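# Place the blue foam block or cardboard box in the tote

## Task

Look for a blue foam block on any shelf in the room. If one exists, move it into the tote near the door; if no such block exists, move the cardboard box into that tote. The item must sit fully inside the tote with no part sticking out past its rim, and it must stay there by itself, not held by the robot, when the scene ends. The robot must not tip over or be left leaning, or the task fails.

## Robot and tools

Robot: TidyBot++, a single-arm mobile manipulator. The base is 0.54 m long, 0.50 m wide and 0.38 m tall and rides on four powered casters. On top sits one seven-joint arm with a two-finger gripper. The shoulder is 0.12 m ahead of the base centre and 0.68 m off the floor. Two cameras: base_camera, fixed on the base and looking forward and down, and wrist_camera, a fisheye on the hand that looks along the fingers.

Frames: the base frame has its origin on the floor below the base centre, x forward, y to the left, z up. hand_pose is reported in this frame as the point midway between the finger pads; its z axis runs out along the fingers and the fingers close along its y axis. The odometry frame is where the base frame was at scene start. Heading is positive to the left, within -3.142 to 3.142. base_tilt is in degrees, positive when leaning forward or right.

execute_actions(actions, cameras): actions is a list holding zero or one action. An action may contain base, joints, or both, plus optional speeds; all its motions begin together. base takes exactly one relative command, an offset from where the base last measured itself: translate_m (metres, forward positive, -2 to 2), strafe_m (metres, left positive, -2 to 2) or rotate_rad (radians, counter-clockwise from above positive, -6.3 to 6.3). joints is a dictionary of absolute targets keyed by joint name, in radians: joint_1_rad (any angle; positive turns the arm clockwise seen from above, opposite to rotate_rad), joint_2_rad shoulder -2.249 to 2.249, joint_3_rad any angle, joint_4_rad elbow -2.579 to 2.579, joint_5_rad any angle, joint_6_rad wrist -2.099 to 2.099, joint_7_rad any angle, and gripper_pos, a scale from 0 (fully open, about 85 mm gap) to 1 (closed, squeezing roughly 96 to 120 N per finger). Free-turning joints go the short way, so rotate them in steps below half a turn. Done tolerances are ±0.039 for joints 1 to 4, ±0.056 for joints 5 to 7, ±0.03 for the gripper. speeds optionally caps top speed for that action: translate_m and strafe_m 0.05 to 0.5 m/s, rotate_rad 0.1 to 1.57 rad/s (defaults are the maxima). A base move needing over 8.667 s at its speed is rejected; any action ends after 15 s. Unknown keys or out-of-range numbers cause the whole call to be rejected with no motion. cameras is a list of base_camera, wrist_camera or all; omitted or null gives both, an empty list gives none. An empty actions list just reports state and images.

Arm geometry: upper arm 0.42 m, forearm 0.31 m, hand 0.31 m. With joint_1_rad 0, joint_3_rad 3.14 and joint_5_rad 0 the arm moves in the base's x-z plane; segment tilts from vertical (forward positive) are j2, j2-j4 and j2-j4-j6, and hand offset from the shoulder is the sum of length*sin (forward) and length*cos (up). The arm begins folded, hand down, reaching up to 0.08 m past the base front. A downward-pointing hand can rise to roughly 0.94 m only near the base. joint_7_rad at 1.57 with hand down opens the fingers left-right.

Other tools: wait(seconds, 0 to 10) commands nothing and returns state and images. zoom_image(camera, region [x0,y0,x1,y1] pixels, at most 504x504) enlarges part of that camera's latest image. read_manual(section) gives only licence texts. finished_scene(scene) ends the current scene irreversibly and reports success; call it only once the item rests in the tote on its own.

Result lines: base_status and joint_status tell how each motion ended: done, off_target (stopped short and may still push), contact_stop, time_out, not_followed. "joint command not followed" with a cause means a self-collision check blocked all arm targets (the gripper still moves); those targets may be retried later. Nothing stops the arm hitting the base; "ARM HIT" flags a hard hit. on_its_own covers motion you did not command. motor_effort gives percent of maximum, peak in brackets. base_odometry counts wheel turns, so slip looks like travel; a blocked base may still say done. A gripper at 1 reading done means it holds nothing; off_target means it is holding something.

Cautions: friction and load leave the hand a centimetre or more off; correct by sending last command plus (wanted minus read), but never command a loaded joint to its read angle, since it sags. Trust camera images over hand_pose. Don't drive with the arm snagged above about 0.8 m, and avoid sideways force on a raised hand: the robot can tip. Back away to right a lean. Exceeding torque limits (104.5 N m joints 1 to 4, 51.3 N m joints 5 to 7) freezes the arm for 10 s. Holding loads heats motors; MOTOR HOT warns at 60 °C and an over-temperature fault at 75 °C makes the arm sink. Avoid drops, slams and hard pushes; loose objects may get nudged briefly. The robot holds its last command while you think.

Each tool is called after "Call:" by a JSON object that holds its "name" and its "arguments".

## Session

Call:
{"name": "execute_actions", "arguments": {"actions": []}}

Scene clock: 0.00 s.
base_odometry: x=+0.000 y=+0.000 heading=+0.000 (m, m, rad; odometry frame)
base_tilt: forward=+0.6 right=-0.3 (deg)
base_status: not commanded
joint_positions: joint_1_rad=-0.008 joint_2_rad=-0.371 joint_3_rad=+3.130 joint_4_rad=-2.521 joint_5_rad=-0.038 joint_6_rad=-0.916 joint_7_rad=+1.572 gripper_pos=+0.000
joint_status: not commanded
motor_effort: joint_1_rad=+1 joint_2_rad=-3 joint_3_rad=+1 joint_4_rad=+18 joint_5_rad=-1 joint_6_rad=+3 joint_7_rad=+0 (%)
hand_pose: x=+0.2530 y=+0.0129 z=+0.5916 quat_wxyz=(-0.014, +0.999, -0.001, +0.038) (m; base frame)
pictures: base_camera, wrist_camera
Images, in order (width x height): base_camera 644x364, wrist_camera 644x476.

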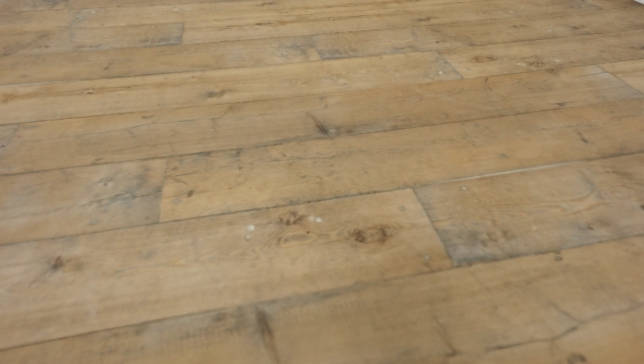

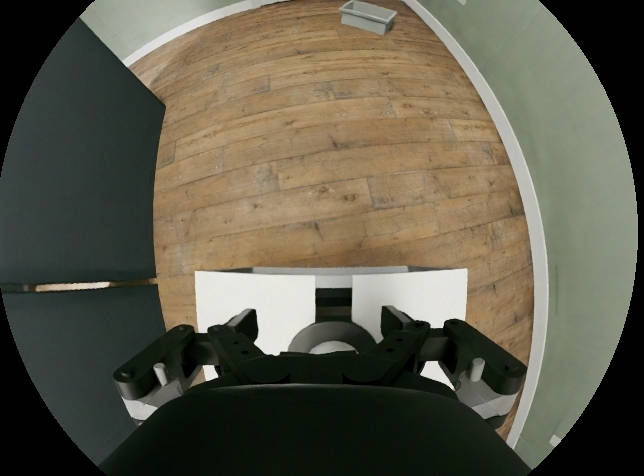

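Call:
{"name": "execute_actions", "arguments": {"actions": [{"joints":{"joint_6_rad":0.35}}], "cameras": ["wrist_camera"]}}

Scene clock: 2.57 s.
base_odometry: x=+0.000 y=+0.000 heading=+0.000 (m, m, rad; odometry frame)
base_tilt: forward=+0.6 right=-0.3 (deg)
base_status: not commanded
joint_positions: joint_1_rad=-0.008 joint_2_rad=-0.371 joint_3_rad=+3.130 joint_4_rad=-2.521 joint_5_rad=-0.038 joint_6_rad=+0.345 joint_7_rad=+1.572 gripper_pos=+0.000
joint_status: all done
motor_effort: joint_1_rad=+1(1) joint_2_rad=-5(6) joint_3_rad=+2(2) joint_4_rad=+20(20) joint_5_rad=+1(0) joint_6_rad=+9(9) joint_7_rad=-1(1) (%)
hand_pose: x=+0.5322 y=+0.0055 z=+0.8297 quat_wxyz=(-0.010, +0.785, -0.009, +0.620) (m; base frame)
pictures: wrist_camera
camera_calibration (this result's frames):
wrist_camera: T_world_to_cam=[[-0.0187895, -0.998745, -0.0464204, 0.0514062], [-0.176051, 0.0490081, -0.98316, 0.97494], [0.984202, -0.0103007, -0.176751, -0.245713], [0, 0, 0, 1]] pos_world=[0.414436, 0.00103072, 0.917479]
Images, in order (width x height): wrist_camera 644x476.

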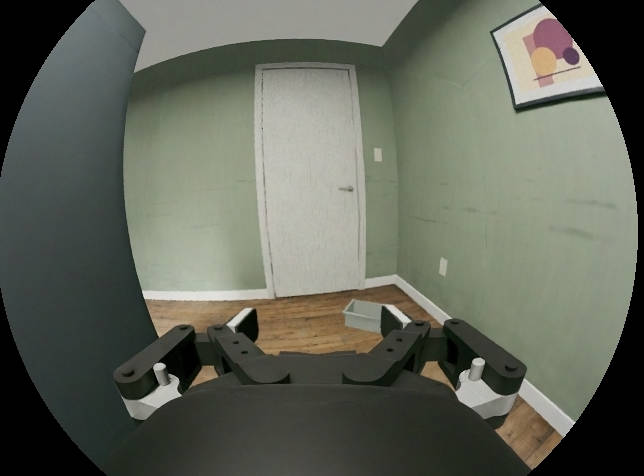

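Call:
{"name": "execute_actions", "arguments": {"actions": [{"base":{"translate_m":1.25},"joints":{"joint_1_rad":-1.4}}]}}

Scene clock: 9.03 s.
base_odometry: x=+1.250 y=+0.000 heading=+0.000 (m, m, rad; odometry frame)
base_tilt: forward=+0.6 right=-0.3 (deg)
base_status: done
joint_positions: joint_1_rad=-1.383 joint_2_rad=-0.371 joint_3_rad=+3.130 joint_4_rad=-2.521 joint_5_rad=-0.038 joint_6_rad=+0.345 joint_7_rad=+1.572 gripper_pos=+0.000
joint_status: all done
motor_effort: joint_1_rad=+0(1) joint_2_rad=-5(6) joint_3_rad=+1(1) joint_4_rad=+20(21) joint_5_rad=+0(0) joint_6_rad=+8(8) joint_7_rad=-1(1) (%)
hand_pose: x=+0.1936 y=+0.4064 z=+0.8297 quat_wxyz=(-0.401, +0.612, +0.491, +0.473) (m; base frame)
pictures: base_camera, wrist_camera
camera_calibration (this result's frames):
wrist_camera: T_world_to_cam=[[0.976192, -0.211884, -0.0464219, -0.0669956], [-0.0821678, -0.16316, -0.983172, 0.963776], [0.200744, 0.963579, -0.176685, -0.152526], [0, 0, 0, 1]] pos_world=[0.175211, 0.290025, 0.917499]
Images, in order (width x height): base_camera 644x364, wrist_camera 644x476.

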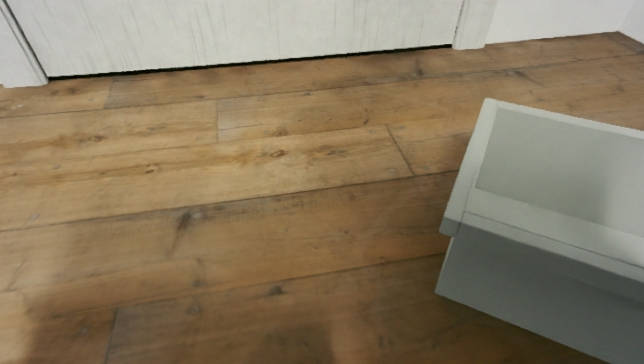

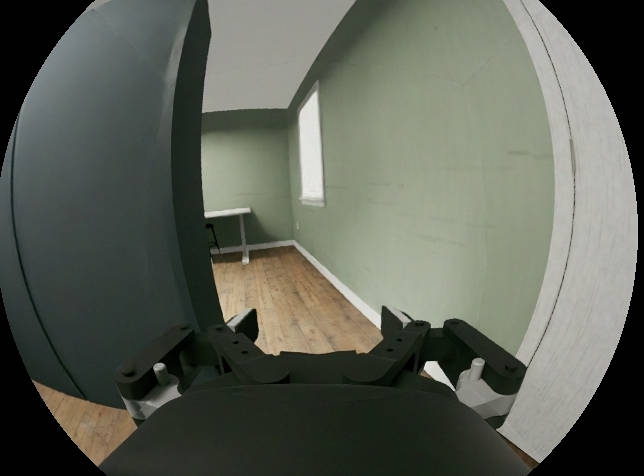

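Call:
{"name": "execute_actions", "arguments": {"actions": [{"base":{"strafe_m":0.15},"joints":{"joint_6_rad":-0.3}}], "cameras": []}}

Call:
{"name": "execute_actions", "arguments": {"actions": [{"base":{"rotate_rad":1.70},"joints":{"joint_1_rad":0}}]}}

Scene clock: 16.67 s.
base_odometry: x=+1.250 y=+0.151 heading=+0.000 (m, m, rad; odometry frame)
base_tilt: forward=+0.6 right=-0.3 (deg)
base_status: done
joint_positions: joint_1_rad=-1.384 joint_2_rad=-0.370 joint_3_rad=+3.130 joint_4_rad=-2.521 joint_5_rad=-0.038 joint_6_rad=-0.293 joint_7_rad=+1.572 gripper_pos=+0.000
joint_status: all done
motor_effort: joint_1_rad=+0(0) joint_2_rad=-4(6) joint_3_rad=+2(0) joint_4_rad=+18(21) joint_5_rad=+1(1) joint_6_rad=+6(9) joint_7_rad=-1(1) (%)
hand_pose: x=+0.1689 y=+0.3067 z=+0.6633 quat_wxyz=(-0.227, +0.729, +0.593, +0.256) (m; base frame)
pictures: none
No camera images: the call's "cameras" was empty. Leave "cameras" out to get every camera's image.

Scene clock: 19.33 s.
base_odometry: x=+1.250 y=+0.151 heading=+1.699 (m, m, rad; odometry frame)
base_tilt: forward=+0.6 right=-0.3 (deg)
base_status: done
joint_positions: joint_1_rad=-0.016 joint_2_rad=-0.370 joint_3_rad=+3.130 joint_4_rad=-2.521 joint_5_rad=-0.038 joint_6_rad=-0.293 joint_7_rad=+1.572 gripper_pos=+0.000
joint_status: all done
motor_effort: joint_1_rad=+0(0) joint_2_rad=-4(5) joint_3_rad=+0(1) joint_4_rad=+18(19) joint_5_rad=-1(0) joint_6_rad=+6(6) joint_7_rad=-1(0) (%)
hand_pose: x=+0.4295 y=+0.0131 z=+0.6633 quat_wxyz=(-0.014, +0.940, -0.001, +0.342) (m; base frame)
pictures: base_camera, wrist_camera
camera_calibration (this result's frames):
wrist_camera: T_world_to_cam=[[-0.018133, -0.999287, -0.0331293, 0.0402171], [-0.72859, 0.0358978, -0.684009, 0.831958], [0.68471, 0.0117345, -0.728721, 0.320532], [0, 0, 0, 1]] pos_world=[0.387414, 0.00656162, 0.803978]
Images, in order (width x height): base_camera 644x364, wrist_camera 644x476.

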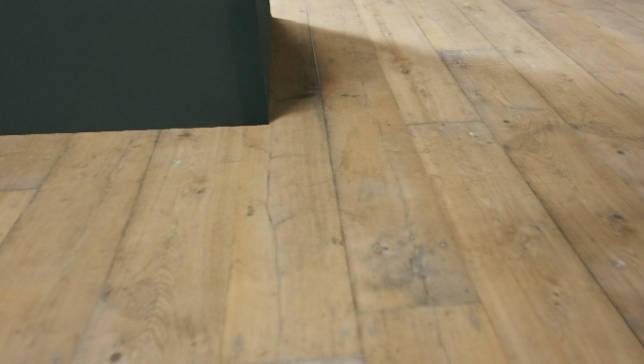

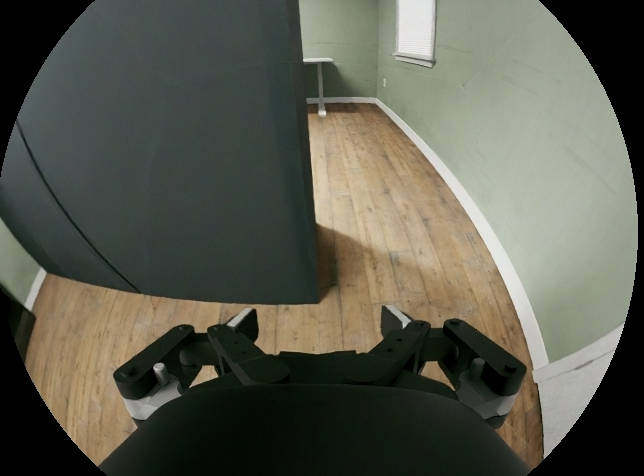

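Call:
{"name": "execute_actions", "arguments": {"actions": [{"base":{"translate_m":0.2}}], "cameras": []}}

Call:
{"name": "execute_actions", "arguments": {"actions": [{"base":{"strafe_m":-0.36},"joints":{"joint_6_rad":0.2}}], "cameras": []}}

Call:
{"name": "execute_actions", "arguments": {"actions": [{"base":{"translate_m":1.4}}], "cameras": []}}

Call:
{"name": "execute_actions", "arguments": {"actions": [{"joints":{"joint_1_rad":-1.6}}]}}

Scene clock: 23.27 s.
base_odometry: x=+1.224 y=+0.349 heading=+1.700 (m, m, rad; odometry frame)
base_tilt: forward=+0.6 right=-0.3 (deg)
base_status: done
joint_positions: joint_1_rad=-0.016 joint_2_rad=-0.370 joint_3_rad=+3.130 joint_4_rad=-2.521 joint_5_rad=-0.038 joint_6_rad=-0.293 joint_7_rad=+1.572 gripper_pos=+0.000
joint_status: not commanded
motor_effort: joint_1_rad=+1(1) joint_2_rad=-4(6) joint_3_rad=+1(1) joint_4_rad=+18(19) joint_5_rad=+0(0) joint_6_rad=+6(6) joint_7_rad=-1(1) (%)
hand_pose: x=+0.4295 y=+0.0131 z=+0.6633 quat_wxyz=(-0.014, +0.940, -0.001, +0.342) (m; base frame)
pictures: none
No camera images: the call's "cameras" was empty. Leave "cameras" out to get every camera's image.

Scene clock: 25.33 s.
base_odometry: x=+1.581 y=+0.396 heading=+1.701 (m, m, rad; odometry frame)
base_tilt: forward=+0.6 right=-0.3 (deg)
base_status: done
joint_positions: joint_1_rad=-0.016 joint_2_rad=-0.370 joint_3_rad=+3.130 joint_4_rad=-2.521 joint_5_rad=-0.038 joint_6_rad=+0.196 joint_7_rad=+1.572 gripper_pos=+0.000
joint_status: all done
motor_effort: joint_1_rad=+0(1) joint_2_rad=-6(5) joint_3_rad=+2(2) joint_4_rad=+20(21) joint_5_rad=+1(0) joint_6_rad=+8(8) joint_7_rad=-1(0) (%)
hand_pose: x=+0.5181 y=+0.0099 z=+0.7850 quat_wxyz=(-0.013, +0.829, -0.005, +0.559) (m; base frame)
pictures: none
No camera images: the call's "cameras" was empty. Leave "cameras" out to get every camera's image.

Scene clock: 29.50 s.
base_odometry: x=+1.401 y=+1.784 heading=+1.701 (m, m, rad; odometry frame)
base_tilt: forward=+0.6 right=-0.3 (deg)
base_status: done
joint_positions: joint_1_rad=-0.016 joint_2_rad=-0.370 joint_3_rad=+3.130 joint_4_rad=-2.521 joint_5_rad=-0.038 joint_6_rad=+0.196 joint_7_rad=+1.572 gripper_pos=+0.000
joint_status: not commanded
motor_effort: joint_1_rad=+0(1) joint_2_rad=-6(7) joint_3_rad=+1(2) joint_4_rad=+20(21) joint_5_rad=+0(0) joint_6_rad=+8(8) joint_7_rad=-1(0) (%)
hand_pose: x=+0.5180 y=+0.0099 z=+0.7850 quat_wxyz=(-0.013, +0.829, -0.005, +0.559) (m; base frame)
pictures: none
No camera images: the call's "cameras" was empty. Leave "cameras" out to get every camera's image.

Scene clock: 32.30 s.
base_odometry: x=+1.401 y=+1.784 heading=+1.701 (m, m, rad; odometry frame)
base_tilt: forward=+0.6 right=-0.3 (deg)
base_status: not commanded
joint_positions: joint_1_rad=-1.583 joint_2_rad=-0.370 joint_3_rad=+3.130 joint_4_rad=-2.521 joint_5_rad=-0.038 joint_6_rad=+0.196 joint_7_rad=+1.572 gripper_pos=+0.000
joint_status: all done
motor_effort: joint_1_rad=+0(2) joint_2_rad=-5(5) joint_3_rad=+1(1) joint_4_rad=+19(20) joint_5_rad=+0(1) joint_6_rad=+8(8) joint_7_rad=-1(0) (%)
hand_pose: x=+0.1102 y=+0.3991 z=+0.7850 quat_wxyz=(-0.404, +0.591, +0.582, +0.387) (m; base frame)
pictures: base_camera, wrist_camera
camera_calibration (this result's frames):
wrist_camera: T_world_to_cam=[[0.998907, -0.0163802, -0.0437846, -0.0717864], [-0.0467274, -0.321841, -0.94564, 0.941766], [0.00139804, 0.946652, -0.322255, 0.00643017], [0, 0, 0, 1]] pos_world=[0.115705, 0.295836, 0.889501]
Images, in order (width x height): base_camera 644x364, wrist_camera 644x476.

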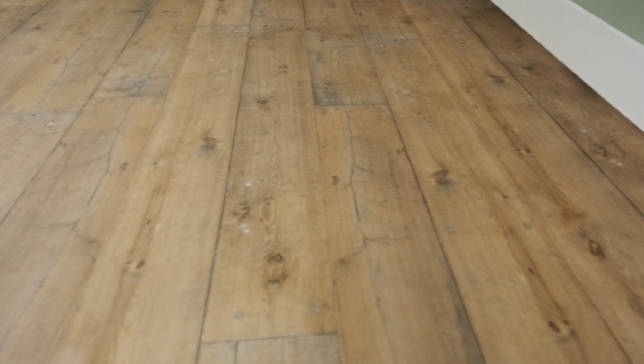

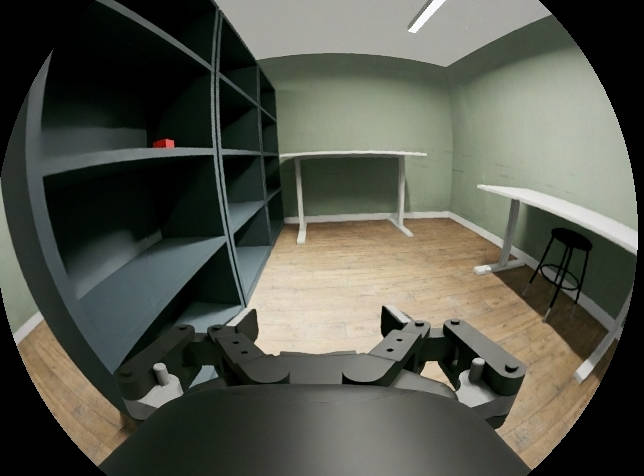

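Call:
{"name": "execute_actions", "arguments": {"actions": [{"base":{"translate_m":0.6},"joints":{"joint_1_rad":-3.05,"joint_2_rad":-0.3,"joint_4_rad":-1.0,"joint_6_rad":-1.0}}], "cameras": []}}

Call:
{"name": "execute_actions", "arguments": {"actions": [{"base":{"strafe_m":1.7}}]}}

Scene clock: 36.67 s.
base_odometry: x=+1.323 y=+2.379 heading=+1.701 (m, m, rad; odometry frame)
base_tilt: forward=+0.6 right=-0.3 (deg)
base_status: done
joint_positions: joint_1_rad=-3.033 joint_2_rad=-0.321 joint_3_rad=+3.130 joint_4_rad=-1.019 joint_5_rad=-0.038 joint_6_rad=-0.974 joint_7_rad=+1.572 gripper_pos=+0.000
joint_status: all done
motor_effort: joint_1_rad=+0(1) joint_2_rad=-4(10) joint_3_rad=+0(2) joint_4_rad=+17(24) joint_5_rad=+0(1) joint_6_rad=+8(10) joint_7_rad=-1(1) (%)
hand_pose: x=-0.2594 y=+0.0236 z=+1.2905 quat_wxyz=(-0.670, +0.032, +0.741, +0.016) (m; base frame)
pictures: none
No camera images: the call's "cameras" was empty. Leave "cameras" out to get every camera's image.

Scene clock: 41.43 s.
base_odometry: x=-0.363 y=+2.160 heading=+1.701 (m, m, rad; odometry frame)
base_tilt: forward=+0.6 right=-0.3 (deg)
base_status: done
joint_positions: joint_1_rad=-3.034 joint_2_rad=-0.321 joint_3_rad=+3.130 joint_4_rad=-1.019 joint_5_rad=-0.038 joint_6_rad=-0.975 joint_7_rad=+1.572 gripper_pos=+0.000
joint_status: not commanded
motor_effort: joint_1_rad=+0(1) joint_2_rad=-4(6) joint_3_rad=+1(4) joint_4_rad=+17(17) joint_5_rad=+0(0) joint_6_rad=+9(9) joint_7_rad=-1(1) (%)
hand_pose: x=-0.2594 y=+0.0232 z=+1.2900 quat_wxyz=(-0.670, +0.031, +0.742, +0.015) (m; base frame)
pictures: base_camera, wrist_camera
camera_calibration (this result's frames):
wrist_camera: T_world_to_cam=[[0.0807293, 0.995872, -0.041496, 0.0487656], [0.0424141, -0.0450264, -0.998085, 1.36543], [-0.995833, 0.0788147, -0.0458739, -0.0695822], [0, 0, 0, 1]] pos_world=[-0.131143, 0.0184004, 1.36165]
Images, in order (width x height): base_camera 644x364, wrist_camera 644x476.

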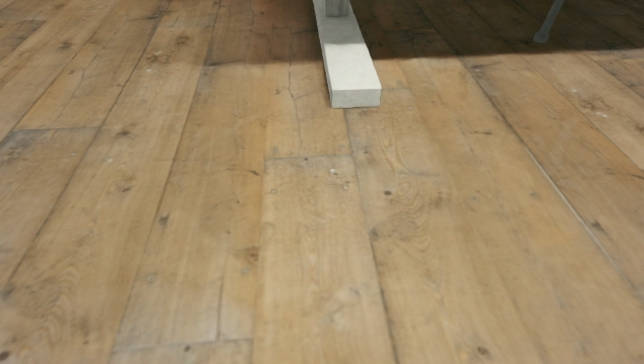

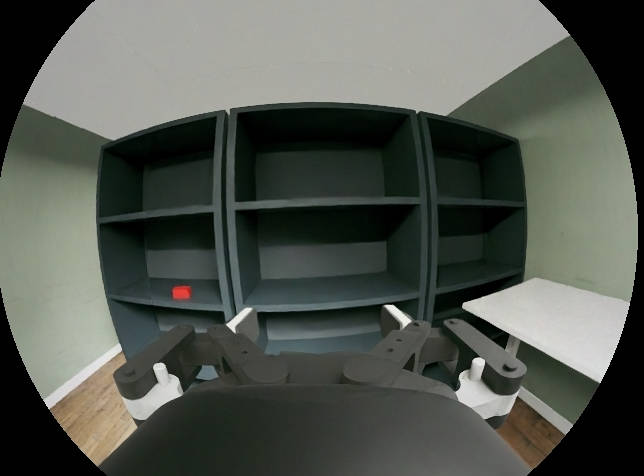

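Upper shelf ~1.45 m. Look lower, then higher.

Call:
{"name": "execute_actions", "arguments": {"actions": [{"base":{"strafe_m":0.4},"joints":{"joint_1_rad":-3.14,"joint_6_rad":-1.65}}], "cameras": ["wrist_camera"]}}

Call:
{"name": "execute_actions", "arguments": {"actions": [{"joints":{"joint_2_rad":0,"joint_4_rad":0,"joint_6_rad":-1.0}}], "cameras": ["wrist_camera"]}}

Scene clock: 44.97 s.
base_odometry: x=-0.759 y=+2.108 heading=+1.700 (m, m, rad; odometry frame)
base_tilt: forward=+0.6 right=-0.3 (deg)
base_status: done
joint_positions: joint_1_rad=-3.125 joint_2_rad=-0.319 joint_3_rad=+3.130 joint_4_rad=-1.016 joint_5_rad=-0.038 joint_6_rad=-1.645 joint_7_rad=+1.572 gripper_pos=+0.000
joint_status: all done
motor_effort: joint_1_rad=+1(0) joint_2_rad=-3(5) joint_3_rad=+1(2) joint_4_rad=+16(17) joint_5_rad=+0(0) joint_6_rad=+6(9) joint_7_rad=-1(0) (%)
hand_pose: x=-0.1737 y=-0.0132 z=+1.1055 quat_wxyz=(-0.389, -0.008, +0.921, -0.014) (m; base frame)
pictures: wrist_camera
camera_calibration (this result's frames):
wrist_camera: T_world_to_cam=[[-0.000499408, 0.99959, -0.0286399, 0.0421198], [0.6555, -0.0213015, -0.754895, 1.01391], [-0.755195, -0.0191504, -0.65522, 0.724267], [0, 0, 0, 1]] pos_world=[-0.117633, -0.00663467, 1.24116]
Images, in order (width x height): wrist_camera 644x476.

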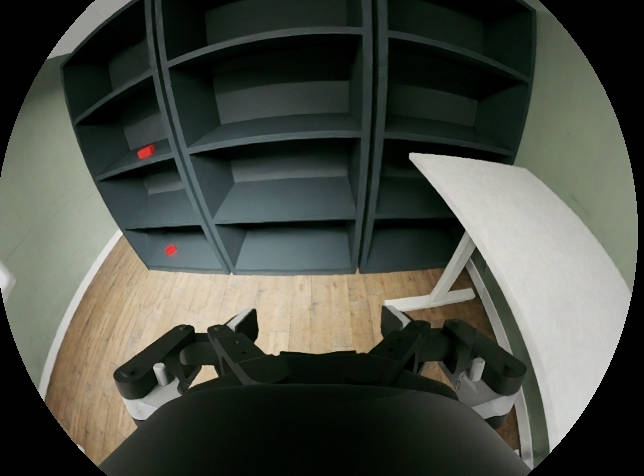

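Scene clock: 47.27 s.
base_odometry: x=-0.759 y=+2.108 heading=+1.700 (m, m, rad; odometry frame)
base_tilt: forward=+0.6 right=-0.3 (deg)
base_status: not commanded
joint_positions: joint_1_rad=-3.125 joint_2_rad=-0.026 joint_3_rad=+3.130 joint_4_rad=-0.021 joint_5_rad=-0.038 joint_6_rad=-1.024 joint_7_rad=+1.572 gripper_pos=+0.000
joint_status: all done
motor_effort: joint_1_rad=+0(0) joint_2_rad=-4(6) joint_3_rad=+0(1) joint_4_rad=+5(16) joint_5_rad=+0(0) joint_6_rad=+7(10) joint_7_rad=-1(1) (%)
hand_pose: x=-0.1329 y=-0.0106 z=+1.5802 quat_wxyz=(-0.873, -0.009, +0.487, -0.014) (m; base frame)
pictures: wrist_camera
camera_calibration (this result's frames):
wrist_camera: T_world_to_cam=[[-0.0350762, 0.999096, -0.0240111, 0.0412247], [-0.57126, -0.039758, -0.819805, 1.28487], [-0.820019, -0.0150391, 0.572139, -0.881864], [0, 0, 0, 1]] pos_world=[0.0122944, -0.00336608, 1.55888]
Images, in order (width x height): wrist_camera 644x476.

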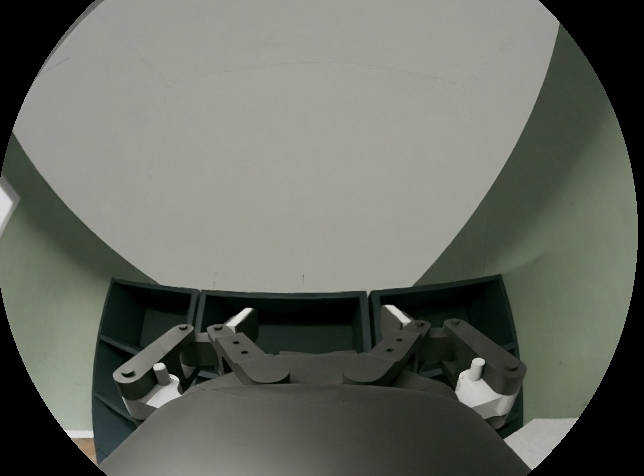

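Call:
{"name": "execute_actions", "arguments": {"actions": [{"joints":{"joint_6_rad":-1.4}}], "cameras": ["wrist_camera"]}}

Call:
{"name": "execute_actions", "arguments": {"actions": [{"joints":{"joint_1_rad":-2.7,"joint_2_rad":-0.37,"joint_4_rad":-2.5,"joint_6_rad":0.2}}], "cameras": ["wrist_camera"]}}

Scene clock: 49.37 s.
base_odometry: x=-0.759 y=+2.108 heading=+1.700 (m, m, rad; odometry frame)
base_tilt: forward=+0.6 right=-0.3 (deg)
base_status: not commanded
joint_positions: joint_1_rad=-3.125 joint_2_rad=-0.013 joint_3_rad=+3.130 joint_4_rad=-0.016 joint_5_rad=-0.038 joint_6_rad=-1.395 joint_7_rad=+1.572 gripper_pos=+0.000
joint_status: all done
motor_effort: joint_1_rad=+0(1) joint_2_rad=-6(6) joint_3_rad=+0(1) joint_4_rad=+6(8) joint_5_rad=+0(0) joint_6_rad=+8(9) joint_7_rad=-2(1) (%)
hand_pose: x=-0.1826 y=-0.0117 z=+1.4705 quat_wxyz=(-0.765, -0.011, +0.643, -0.012) (m; base frame)
pictures: wrist_camera
camera_calibration (this result's frames):
wrist_camera: T_world_to_cam=[[-0.0258748, 0.999392, -0.0233678, 0.0387506], [-0.226951, -0.0286379, -0.973485, 1.45551], [-0.973562, -0.0198854, 0.227554, -0.381194], [0, 0, 0, 1]] pos_world=[-0.0397835, -0.00462437, 1.50457]
Images, in order (width x height): wrist_camera 644x476.

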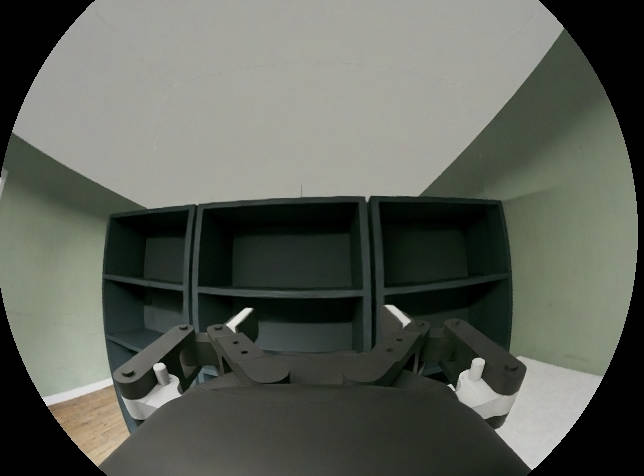

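Scene clock: 52.83 s.
base_odometry: x=-0.759 y=+2.108 heading=+1.700 (m, m, rad; odometry frame)
base_tilt: forward=+0.6 right=-0.3 (deg)
base_status: not commanded
joint_positions: joint_1_rad=-2.720 joint_2_rad=-0.346 joint_3_rad=+3.130 joint_4_rad=-2.479 joint_5_rad=-0.038 joint_6_rad=+0.173 joint_7_rad=+1.572 gripper_pos=+0.000
joint_status: all done
motor_effort: joint_1_rad=+1(1) joint_2_rad=-7(13) joint_3_rad=+2(2) joint_4_rad=+20(23) joint_5_rad=+1(0) joint_6_rad=+8(9) joint_7_rad=-1(2) (%)
hand_pose: x=-0.2578 y=+0.1645 z=+0.7917 quat_wxyz=(-0.546, +0.185, +0.810, +0.108) (m; base frame)
pictures: wrist_camera
camera_calibration (this result's frames):
wrist_camera: T_world_to_cam=[[0.434827, 0.899424, -0.0443033, -0.00341026], [0.276688, -0.180259, -0.943902, 0.914144], [-0.856954, 0.398176, -0.327241, 0.103996], [0, 0, 0, 1]] pos_world=[-0.16233, 0.126441, 0.896742]
Images, in order (width x height): wrist_camera 644x476.

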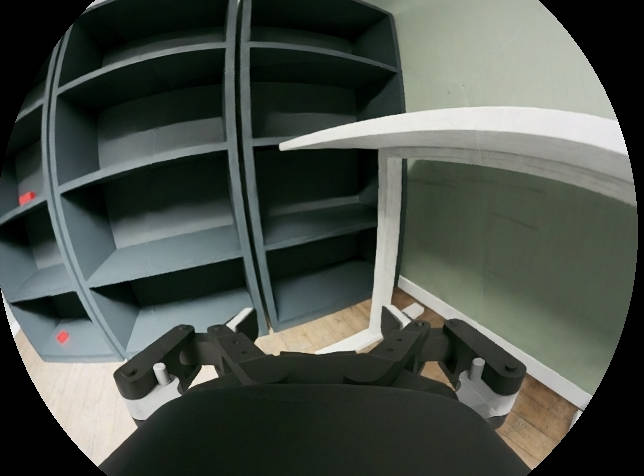

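Call:
{"name": "execute_actions", "arguments": {"actions": [{"base":{"strafe_m":-1.3},"joints":{"joint_1_rad":-3.14,"joint_2_rad":0,"joint_4_rad":0,"joint_6_rad":-1.5}}], "cameras": ["wrist_camera"]}}

Call:
{"name": "execute_actions", "arguments": {"actions": [{"base":{"strafe_m":-0.72},"joints":{"joint_1_rad":-0.8,"joint_2_rad":-0.3,"joint_4_rad":-1.0,"joint_6_rad":-1.5}}], "cameras": ["wrist_camera"]}}

Scene clock: 58.50 s.
base_odometry: x=+0.530 y=+2.274 heading=+1.700 (m, m, rad; odometry frame)
base_tilt: forward=+0.6 right=-0.3 (deg)
base_status: done
joint_positions: joint_1_rad=-3.122 joint_2_rad=-0.024 joint_3_rad=+3.130 joint_4_rad=-0.022 joint_5_rad=-0.038 joint_6_rad=-1.474 joint_7_rad=+1.572 gripper_pos=+0.000
joint_status: all done
motor_effort: joint_1_rad=+1(1) joint_2_rad=-5(12) joint_3_rad=+1(2) joint_4_rad=+6(23) joint_5_rad=+1(1) joint_6_rad=+9(9) joint_7_rad=-1(1) (%)
hand_pose: x=-0.1796 y=-0.0109 z=+1.4476 quat_wxyz=(-0.741, -0.011, +0.671, -0.010) (m; base frame)
pictures: wrist_camera
camera_calibration (this result's frames):
wrist_camera: T_world_to_cam=[[-0.0204966, 0.999538, -0.0224362, 0.0370463], [-0.154645, -0.0253404, -0.987645, 1.46747], [-0.987758, -0.0167737, 0.155093, -0.270757], [0, 0, 0, 1]] pos_world=[-0.0397467, -0.00438449, 1.49216]
Images, in order (width x height): wrist_camera 644x476.

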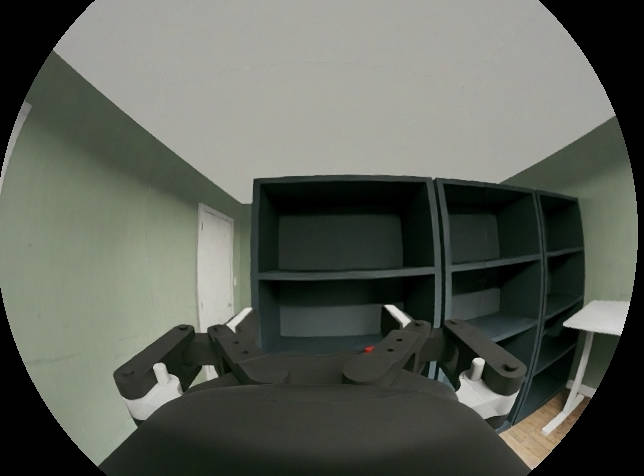

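Scene clock: 61.87 s.
base_odometry: x=+1.244 y=+2.366 heading=+1.699 (m, m, rad; odometry frame)
base_tilt: forward=+0.6 right=-0.3 (deg)
base_status: done
joint_positions: joint_1_rad=-0.817 joint_2_rad=-0.276 joint_3_rad=+3.130 joint_4_rad=-0.977 joint_5_rad=-0.038 joint_6_rad=-1.474 joint_7_rad=+1.572 gripper_pos=+0.000
joint_status: all done
motor_effort: joint_1_rad=+0(2) joint_2_rad=-4(9) joint_3_rad=+0(2) joint_4_rad=+16(17) joint_5_rad=+1(1) joint_6_rad=+7(9) joint_7_rad=+0(1) (%)
hand_pose: x=+0.3409 y=+0.2634 z=+1.1499 quat_wxyz=(-0.201, +0.807, +0.364, +0.419) (m; base frame)
pictures: wrist_camera
camera_calibration (this result's frames):
wrist_camera: T_world_to_cam=[[0.74123, -0.670438, -0.0330218, -0.0407475], [-0.370631, -0.367759, -0.852869, 1.26976], [0.559652, 0.644411, -0.52108, 0.370081], [0, 0, 0, 1]] pos_world=[0.293699, 0.201162, 1.27443]
Images, in order (width x height): wrist_camera 644x476.

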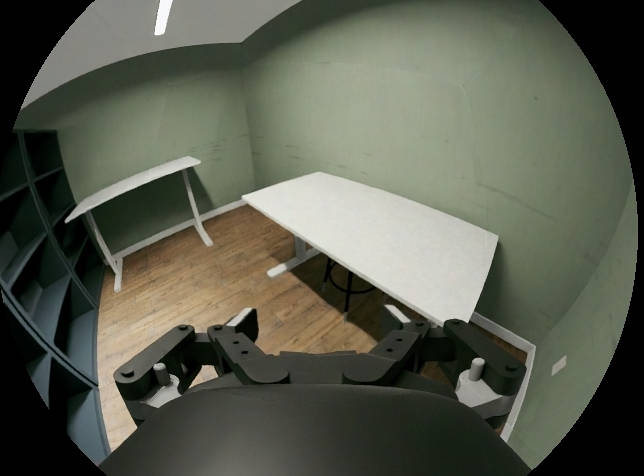

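Call:
{"name": "execute_actions", "arguments": {"actions": [{"base":{"translate_m":-0.6},"joints":{"joint_1_rad":-3.14,"joint_6_rad":-1.9}}], "cameras": ["wrist_camera"]}}

Scene clock: 67.17 s.
base_odometry: x=+1.321 y=+1.771 heading=+1.699 (m, m, rad; odometry frame)
base_tilt: forward=+0.6 right=-0.2 (deg)
base_status: done
joint_positions: joint_1_rad=-3.123 joint_2_rad=-0.281 joint_3_rad=+3.130 joint_4_rad=-0.979 joint_5_rad=-0.038 joint_6_rad=-1.873 joint_7_rad=+1.572 gripper_pos=+0.000
joint_status: all done
motor_effort: joint_1_rad=+0(1) joint_2_rad=-3(10) joint_3_rad=+0(3) joint_4_rad=+15(18) joint_5_rad=+0(1) joint_6_rad=+4(7) joint_7_rad=+0(1) (%)
hand_pose: x=-0.1342 y=-0.0119 z=+1.0649 quat_wxyz=(-0.281, -0.008, +0.960, -0.013) (m; base frame)
pictures: wrist_camera
camera_calibration (this result's frames):
wrist_camera: T_world_to_cam=[[0.00316212, 0.999717, -0.0235987, 0.0348653], [0.810055, -0.0163979, -0.586124, 0.798483], [-0.586345, -0.0172628, -0.809878, 0.914884], [0, 0, 0, 1]] pos_world=[-0.110488, -0.00596854, 1.20978]
Images, in order (width x height): wrist_camera 644x476.

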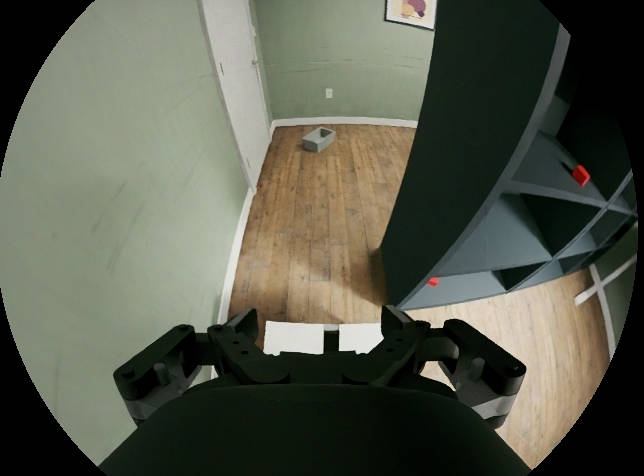

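Call:
{"name": "execute_actions", "arguments": {"actions": [{"base":{"translate_m":-1.4}}], "cameras": []}}

Call:
{"name": "execute_actions", "arguments": {"actions": [{"base":{"strafe_m":1.0},"joints":{"joint_1_rad":-1.75,"joint_6_rad":-1.4}}]}}

Scene clock: 72.70 s.
base_odometry: x=+1.501 y=+0.383 heading=+1.700 (m, m, rad; odometry frame)
base_tilt: forward=+0.6 right=-0.3 (deg)
base_status: done
joint_positions: joint_1_rad=-3.123 joint_2_rad=-0.292 joint_3_rad=+3.130 joint_4_rad=-0.981 joint_5_rad=-0.038 joint_6_rad=-1.877 joint_7_rad=+1.572 gripper_pos=+0.000
joint_status: not commanded
motor_effort: joint_1_rad=+0(0) joint_2_rad=-4(7) joint_3_rad=+1(2) joint_4_rad=+15(16) joint_5_rad=+0(1) joint_6_rad=+5(6) joint_7_rad=-1(1) (%)
hand_pose: x=-0.1290 y=-0.0120 z=+1.0663 quat_wxyz=(-0.284, -0.008, +0.959, -0.013) (m; base frame)
pictures: none
No camera images: the call's "cameras" was empty. Leave "cameras" out to get every camera's image.

Scene clock: 76.07 s.
base_odometry: x=+0.510 y=+0.253 heading=+1.700 (m, m, rad; odometry frame)
base_tilt: forward=+0.6 right=-0.3 (deg)
base_status: done
joint_positions: joint_1_rad=-1.767 joint_2_rad=-0.292 joint_3_rad=+3.130 joint_4_rad=-0.982 joint_5_rad=-0.038 joint_6_rad=-1.423 joint_7_rad=+1.572 gripper_pos=+0.000
joint_status: all done
motor_effort: joint_1_rad=+0(1) joint_2_rad=-5(8) joint_3_rad=+1(3) joint_4_rad=+16(17) joint_5_rad=+0(1) joint_6_rad=+7(8) joint_7_rad=-1(1) (%)
hand_pose: x=+0.0336 y=+0.3351 z=+1.1665 quat_wxyz=(-0.392, +0.542, +0.681, +0.297) (m; base frame)
pictures: base_camera, wrist_camera
camera_calibration (this result's frames):
wrist_camera: T_world_to_cam=[[0.976345, 0.21355, -0.0338562, -0.0675063], [0.0706075, -0.462901, -0.883593, 1.24922], [-0.204363, 0.860302, -0.46703, 0.39478], [0, 0, 0, 1]] pos_world=[0.0583832, 0.253054, 1.28589]
Images, in order (width x height): base_camera 644x364, wrist_camera 644x476.

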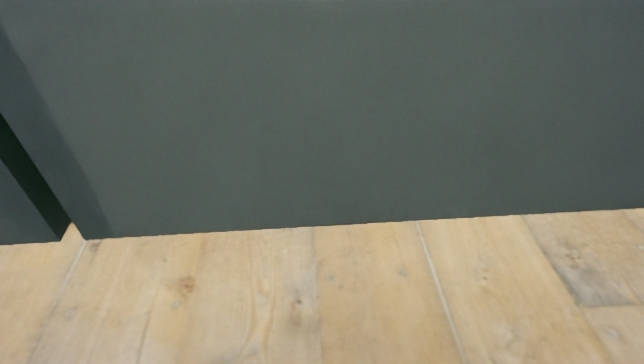

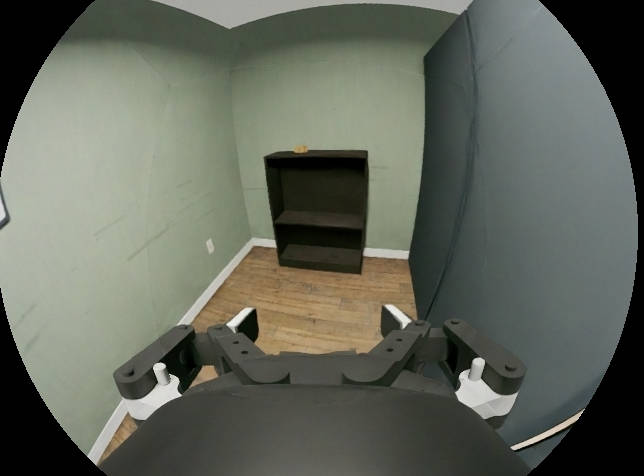

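Call:
{"name": "zoom_image", "arguments": {"camera": "wrist_camera", "region": [240, 130, 400, 290]}}

Region (240, 130, 400, 290) of wrist_camera's 644x476 image, scaled by 3.150.

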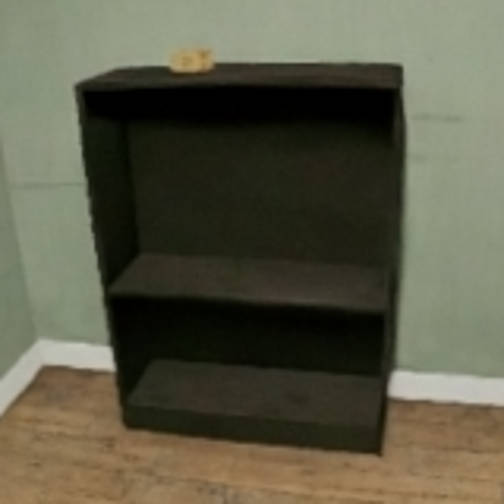

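Call:
{"name": "execute_actions", "arguments": {"actions": [{"base":{"translate_m":-0.35}}], "cameras": []}}

Call:
{"name": "execute_actions", "arguments": {"actions": [{"base":{"rotate_rad":1.635},"joints":{"joint_1_rad":0}}], "cameras": []}}

Call:
{"name": "execute_actions", "arguments": {"actions": [{"base":{"translate_m":1.2},"joints":{"joint_6_rad":-1.1}}]}}

Scene clock: 81.03 s.
base_odometry: x=+0.555 y=-0.094 heading=+1.700 (m, m, rad; odometry frame)
base_tilt: forward=+0.6 right=-0.3 (deg)
base_status: done
joint_positions: joint_1_rad=-1.766 joint_2_rad=-0.292 joint_3_rad=+3.130 joint_4_rad=-0.982 joint_5_rad=-0.038 joint_6_rad=-1.423 joint_7_rad=+1.572 gripper_pos=+0.000
joint_status: not commanded
motor_effort: joint_1_rad=+1(0) joint_2_rad=-4(6) joint_3_rad=+0(4) joint_4_rad=+16(17) joint_5_rad=+0(1) joint_6_rad=+7(8) joint_7_rad=-1(1) (%)
hand_pose: x=+0.0338 y=+0.3352 z=+1.1666 quat_wxyz=(-0.392, +0.543, +0.681, +0.298) (m; base frame)
pictures: none
No camera images: the call's "cameras" was empty. Leave "cameras" out to get every camera's image.

Scene clock: 83.97 s.
base_odometry: x=+0.555 y=-0.094 heading=-2.949 (m, m, rad; odometry frame)
base_tilt: forward=+0.6 right=-0.3 (deg)
base_status: done
joint_positions: joint_1_rad=-0.017 joint_2_rad=-0.292 joint_3_rad=+3.130 joint_4_rad=-0.982 joint_5_rad=-0.038 joint_6_rad=-1.423 joint_7_rad=+1.572 gripper_pos=+0.000
joint_status: all done
motor_effort: joint_1_rad=+0(0) joint_2_rad=-5(7) joint_3_rad=+1(2) joint_4_rad=+16(17) joint_5_rad=+0(1) joint_6_rad=+7(7) joint_7_rad=-1(1) (%)
hand_pose: x=+0.4640 y=+0.0244 z=+1.1666 quat_wxyz=(-0.023, +0.870, +0.020, +0.492) (m; base frame)
pictures: none
No camera images: the call's "cameras" was empty. Leave "cameras" out to get every camera's image.

Scene clock: 87.73 s.
base_odometry: x=-0.623 y=-0.325 heading=-2.949 (m, m, rad; odometry frame)
base_tilt: forward=+0.6 right=-0.3 (deg)
base_status: done
joint_positions: joint_1_rad=-0.017 joint_2_rad=-0.295 joint_3_rad=+3.130 joint_4_rad=-0.983 joint_5_rad=-0.038 joint_6_rad=-1.105 joint_7_rad=+1.572 gripper_pos=+0.000
joint_status: all done
motor_effort: joint_1_rad=+0(1) joint_2_rad=-6(9) joint_3_rad=+1(2) joint_4_rad=+17(18) joint_5_rad=+1(1) joint_6_rad=+8(10) joint_7_rad=+0(1) (%)
hand_pose: x=+0.4992 y=+0.0245 z=+1.2583 quat_wxyz=(-0.026, +0.781, +0.016, +0.624) (m; base frame)
pictures: base_camera, wrist_camera
camera_calibration (this result's frames):
wrist_camera: T_world_to_cam=[[0.0415115, -0.998348, -0.0397315, 0.0511698], [-0.167258, 0.032261, -0.985385, 1.38847], [0.985039, 0.0475502, -0.165642, -0.153109], [0, 0, 0, 1]] pos_world=[0.380926, 0.0135724, 1.34485]
Images, in order (width x height): base_camera 644x364, wrist_camera 644x476.

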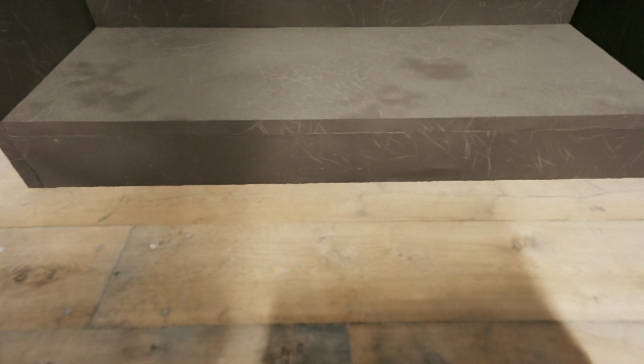

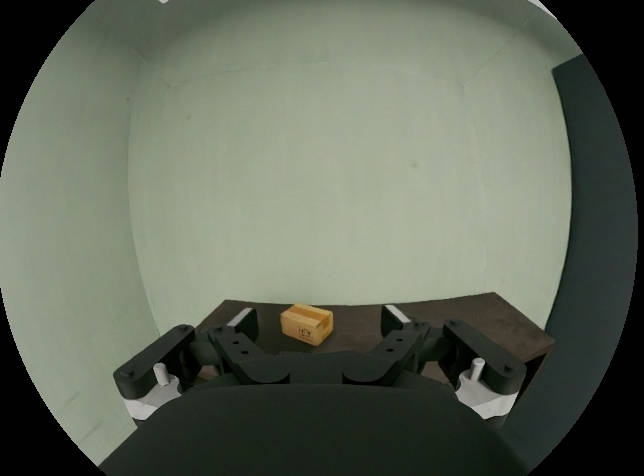

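Call:
{"name": "execute_actions", "arguments": {"actions": [{"joints":{"joint_6_rad":-1.5,"joint_4_rad":-0.8}}], "cameras": ["wrist_camera"]}}

Call:
{"name": "zoom_image", "arguments": {"camera": "wrist_camera", "region": [220, 220, 400, 350]}}

Scene clock: 90.23 s.
base_odometry: x=-0.623 y=-0.325 heading=-2.949 (m, m, rad; odometry frame)
base_tilt: forward=+0.6 right=-0.3 (deg)
base_status: not commanded
joint_positions: joint_1_rad=-0.017 joint_2_rad=-0.295 joint_3_rad=+3.130 joint_4_rad=-0.820 joint_5_rad=-0.038 joint_6_rad=-1.478 joint_7_rad=+1.572 gripper_pos=+0.000
joint_status: all done
motor_effort: joint_1_rad=+0(0) joint_2_rad=-3(7) joint_3_rad=+1(0) joint_4_rad=+15(17) joint_5_rad=+0(1) joint_6_rad=+8(9) joint_7_rad=-1(1) (%)
hand_pose: x=+0.4361 y=+0.0239 z=+1.2258 quat_wxyz=(-0.023, +0.842, +0.022, +0.538) (m; base frame)
pictures: wrist_camera
camera_calibration (this result's frames):
wrist_camera: T_world_to_cam=[[0.0415363, -0.99866, -0.0308841, 0.0409975], [-0.368315, 0.0134296, -0.929604, 1.36566], [0.928773, 0.0499874, -0.367263, 0.17531], [0, 0, 0, 1]] pos_world=[0.338465, 0.0138391, 1.33517]
Images, in order (width x height): wrist_camera 644x476.

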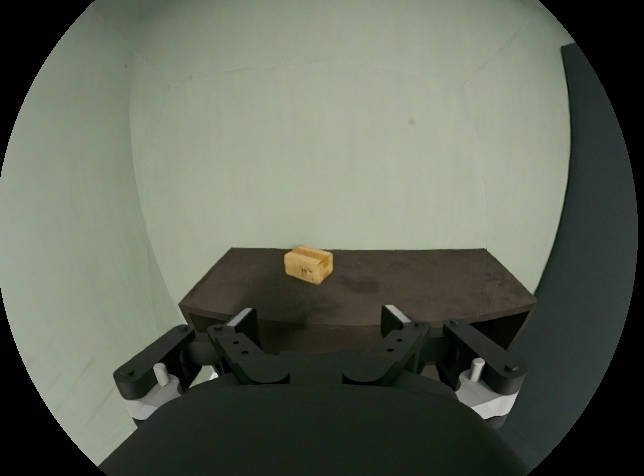

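Region (220, 220, 400, 350) of wrist_camera's 644x476 image, scaled by 2.800.

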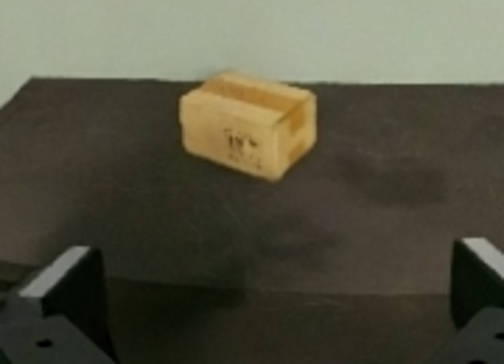

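Call:
{"name": "execute_actions", "arguments": {"actions": [{"base":{"strafe_m":-0.5},"joints":{"joint_1_rad":-0.985,"joint_5_rad":0.025,"joint_3_rad":3.155}}], "cameras": []}}

Call:
{"name": "execute_actions", "arguments": {"actions": [{"base":{"translate_m":0.26},"speeds":{"translate_m":0.25}}]}}

Scene clock: 99.53 s.
base_odometry: x=-0.719 y=+0.166 heading=-2.948 (m, m, rad; odometry frame)
base_tilt: forward=+0.6 right=-0.2 (deg)
base_status: done
joint_positions: joint_1_rad=-0.967 joint_2_rad=-0.297 joint_3_rad=+3.132 joint_4_rad=-0.820 joint_5_rad=-0.018 joint_6_rad=-1.478 joint_7_rad=+1.572 gripper_pos=+0.000
joint_status: all done
motor_effort: joint_1_rad=+0(1) joint_2_rad=-3(5) joint_3_rad=+1(4) joint_4_rad=+14(15) joint_5_rad=+1(2) joint_6_rad=+8(8) joint_7_rad=-2(1) (%)
hand_pose: x=+0.2894 y=+0.2674 z=+1.2265 quat_wxyz=(-0.259, +0.741, +0.400, +0.474) (m; base frame)
pictures: none
No camera images: the call's "cameras" was empty. Leave "cameras" out to get every camera's image.

Scene clock: 101.43 s.
base_odometry: x=-0.974 y=+0.116 heading=-2.948 (m, m, rad; odometry frame)
base_tilt: forward=+0.6 right=-0.3 (deg)
base_status: done
joint_positions: joint_1_rad=-0.968 joint_2_rad=-0.297 joint_3_rad=+3.135 joint_4_rad=-0.820 joint_5_rad=-0.015 joint_6_rad=-1.478 joint_7_rad=+1.572 gripper_pos=+0.000
joint_status: not commanded
motor_effort: joint_1_rad=+0(1) joint_2_rad=-3(6) joint_3_rad=+2(3) joint_4_rad=+14(15) joint_5_rad=+0(1) joint_6_rad=+8(8) joint_7_rad=-1(1) (%)
hand_pose: x=+0.2910 y=+0.2661 z=+1.2267 quat_wxyz=(-0.258, +0.742, +0.398, +0.475) (m; base frame)
pictures: base_camera, wrist_camera
camera_calibration (this result's frames):
wrist_camera: T_world_to_cam=[[0.823531, -0.566899, -0.0205301, -0.0662526], [-0.222711, -0.289822, -0.930808, 1.34956], [0.521724, 0.771122, -0.364932, 0.221999], [0, 0, 0, 1]] pos_world=[0.2393, 0.182384, 1.33583]
Images, in order (width x height): base_camera 644x364, wrist_camera 644x476.

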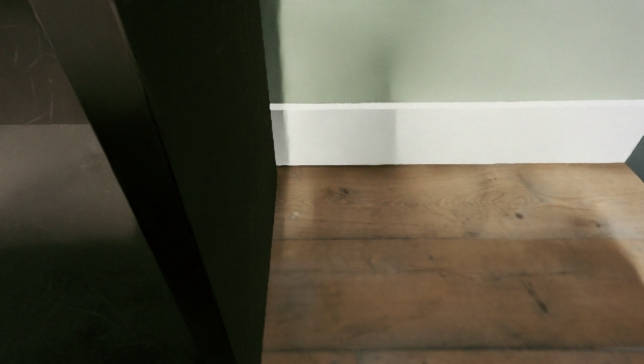

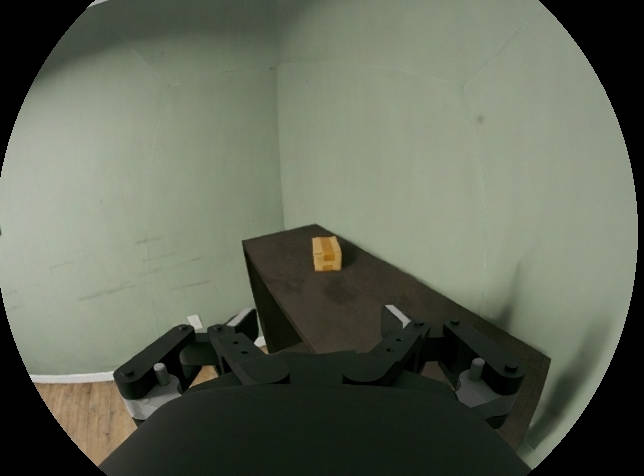

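Call:
{"name": "execute_actions", "arguments": {"actions": [{"joints":{"joint_1_rad":-0.93,"joint_2_rad":-0.15,"joint_4_rad":-1.25,"joint_6_rad":-0.84}}], "cameras": ["wrist_camera"]}}

Scene clock: 104.30 s.
base_odometry: x=-0.974 y=+0.116 heading=-2.948 (m, m, rad; odometry frame)
base_tilt: forward=+0.6 right=-0.3 (deg)
base_status: not commanded
joint_positions: joint_1_rad=-0.949 joint_2_rad=-0.155 joint_3_rad=+3.135 joint_4_rad=-1.235 joint_5_rad=-0.015 joint_6_rad=-0.865 joint_7_rad=+1.572 gripper_pos=+0.000
joint_status: all done
motor_effort: joint_1_rad=+1(0) joint_2_rad=-13(15) joint_3_rad=+1(1) joint_4_rad=+21(22) joint_5_rad=+0(1) joint_6_rad=+8(8) joint_7_rad=-1(1) (%)
hand_pose: x=+0.4040 y=+0.4133 z=+1.1318 quat_wxyz=(-0.265, +0.734, +0.380, +0.497) (m; base frame)
pictures: wrist_camera
camera_calibration (this result's frames):
wrist_camera: T_world_to_cam=[[0.810086, -0.585625, -0.0283424, -0.0557542], [-0.205043, -0.237683, -0.949455, 1.32148], [0.549288, 0.774952, -0.312622, -0.0570332], [0, 0, 0, 1]] pos_world=[0.347455, 0.325641, 1.23528]
Images, in order (width x height): wrist_camera 644x476.

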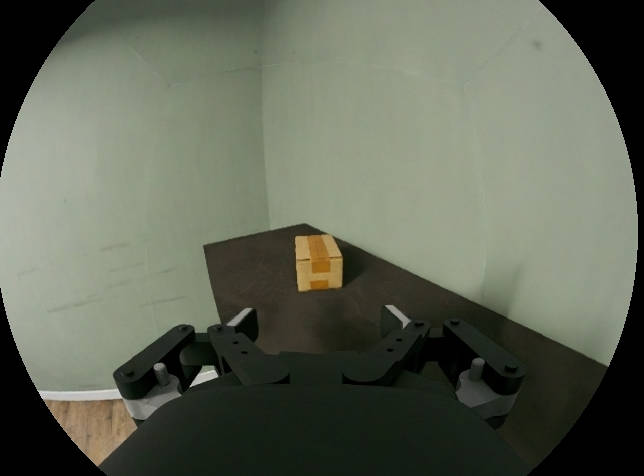

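Call:
{"name": "execute_actions", "arguments": {"actions": [{"joints":{"joint_2_rad":0.095,"joint_4_rad":-1.105,"joint_6_rad":-0.71}}], "cameras": ["wrist_camera"]}}

Scene clock: 108.63 s.
base_odometry: x=-0.974 y=+0.116 heading=-2.948 (m, m, rad; odometry frame)
base_tilt: forward=+0.6 right=-0.3 (deg)
base_status: not commanded
joint_positions: joint_1_rad=-0.949 joint_2_rad=+0.094 joint_3_rad=+3.135 joint_4_rad=-1.129 joint_5_rad=-0.015 joint_6_rad=-0.737 joint_7_rad=+1.572 gripper_pos=+0.000
joint_status: all done
motor_effort: joint_1_rad=+0(1) joint_2_rad=-22(25) joint_3_rad=+2(1) joint_4_rad=+21(23) joint_5_rad=+0(0) joint_6_rad=+8(9) joint_7_rad=-1(1) (%)
hand_pose: x=+0.4747 y=+0.5116 z=+1.0898 quat_wxyz=(-0.263, +0.738, +0.381, +0.491) (m; base frame)
pictures: wrist_camera
camera_calibration (this result's frames):
wrist_camera: T_world_to_cam=[[0.808767, -0.587327, -0.0306944, -0.0526423], [-0.215337, -0.247151, -0.944747, 1.32403], [0.54729, 0.77069, -0.326361, -0.167062], [0, 0, 0, 1]] pos_world=[0.419119, 0.425071, 1.19474]
Images, in order (width x height): wrist_camera 644x476.

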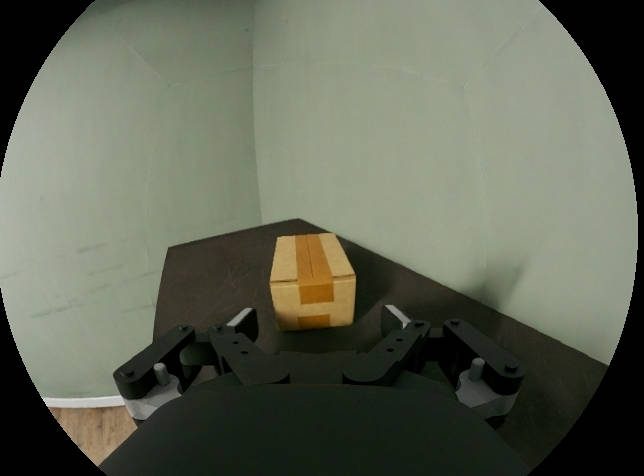

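Call:
{"name": "execute_actions", "arguments": {"actions": [{"joints":{"joint_1_rad":-0.982,"joint_4_rad":-1.08}}], "cameras": []}}

Call:
{"name": "execute_actions", "arguments": {"actions": [{"joints":{"joint_2_rad":0.25,"joint_4_rad":-0.905}}], "cameras": ["wrist_camera"]}}

Scene clock: 112.07 s.
base_odometry: x=-0.974 y=+0.116 heading=-2.948 (m, m, rad; odometry frame)
base_tilt: forward=+0.6 right=-0.3 (deg)
base_status: not commanded
joint_positions: joint_1_rad=-0.973 joint_2_rad=+0.094 joint_3_rad=+3.135 joint_4_rad=-1.102 joint_5_rad=-0.015 joint_6_rad=-0.736 joint_7_rad=+1.572 gripper_pos=+0.000
joint_status: all done
motor_effort: joint_1_rad=+0(1) joint_2_rad=-22(23) joint_3_rad=+0(1) joint_4_rad=+22(23) joint_5_rad=+1(0) joint_6_rad=+8(8) joint_7_rad=-1(0) (%)
hand_pose: x=+0.4628 y=+0.5199 z=+1.1058 quat_wxyz=(-0.274, +0.726, +0.386, +0.498) (m; base frame)
pictures: none
No camera images: the call's "cameras" was empty. Leave "cameras" out to get every camera's image.

Scene clock: 113.50 s.
base_odometry: x=-0.974 y=+0.116 heading=-2.948 (m, m, rad; odometry frame)
base_tilt: forward=+0.6 right=-0.3 (deg)
base_status: not commanded
joint_positions: joint_1_rad=-0.973 joint_2_rad=+0.239 joint_3_rad=+3.135 joint_4_rad=-0.927 joint_5_rad=-0.015 joint_6_rad=-0.734 joint_7_rad=+1.572 gripper_pos=+0.000
joint_status: all done
motor_effort: joint_1_rad=+0(0) joint_2_rad=-27(30) joint_3_rad=+0(0) joint_4_rad=+21(22) joint_5_rad=+0(0) joint_6_rad=+8(9) joint_7_rad=+0(1) (%)
hand_pose: x=+0.4965 y=+0.5693 z=+1.1135 quat_wxyz=(-0.280, +0.719, +0.381, +0.509) (m; base frame)
pictures: wrist_camera
camera_calibration (this result's frames):
wrist_camera: T_world_to_cam=[[0.823162, -0.566887, -0.0322985, -0.0526114], [-0.178759, -0.204742, -0.962354, 1.34274], [0.538933, 0.797947, -0.269872, -0.289995], [0, 0, 0, 1]] pos_world=[0.439623, 0.476491, 1.21223]
Images, in order (width x height): wrist_camera 644x476.

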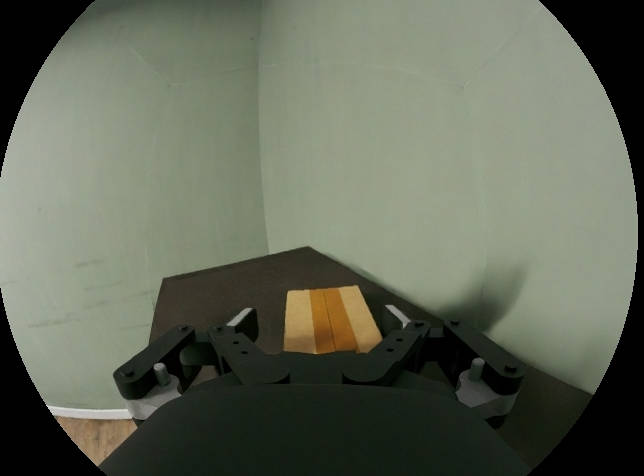

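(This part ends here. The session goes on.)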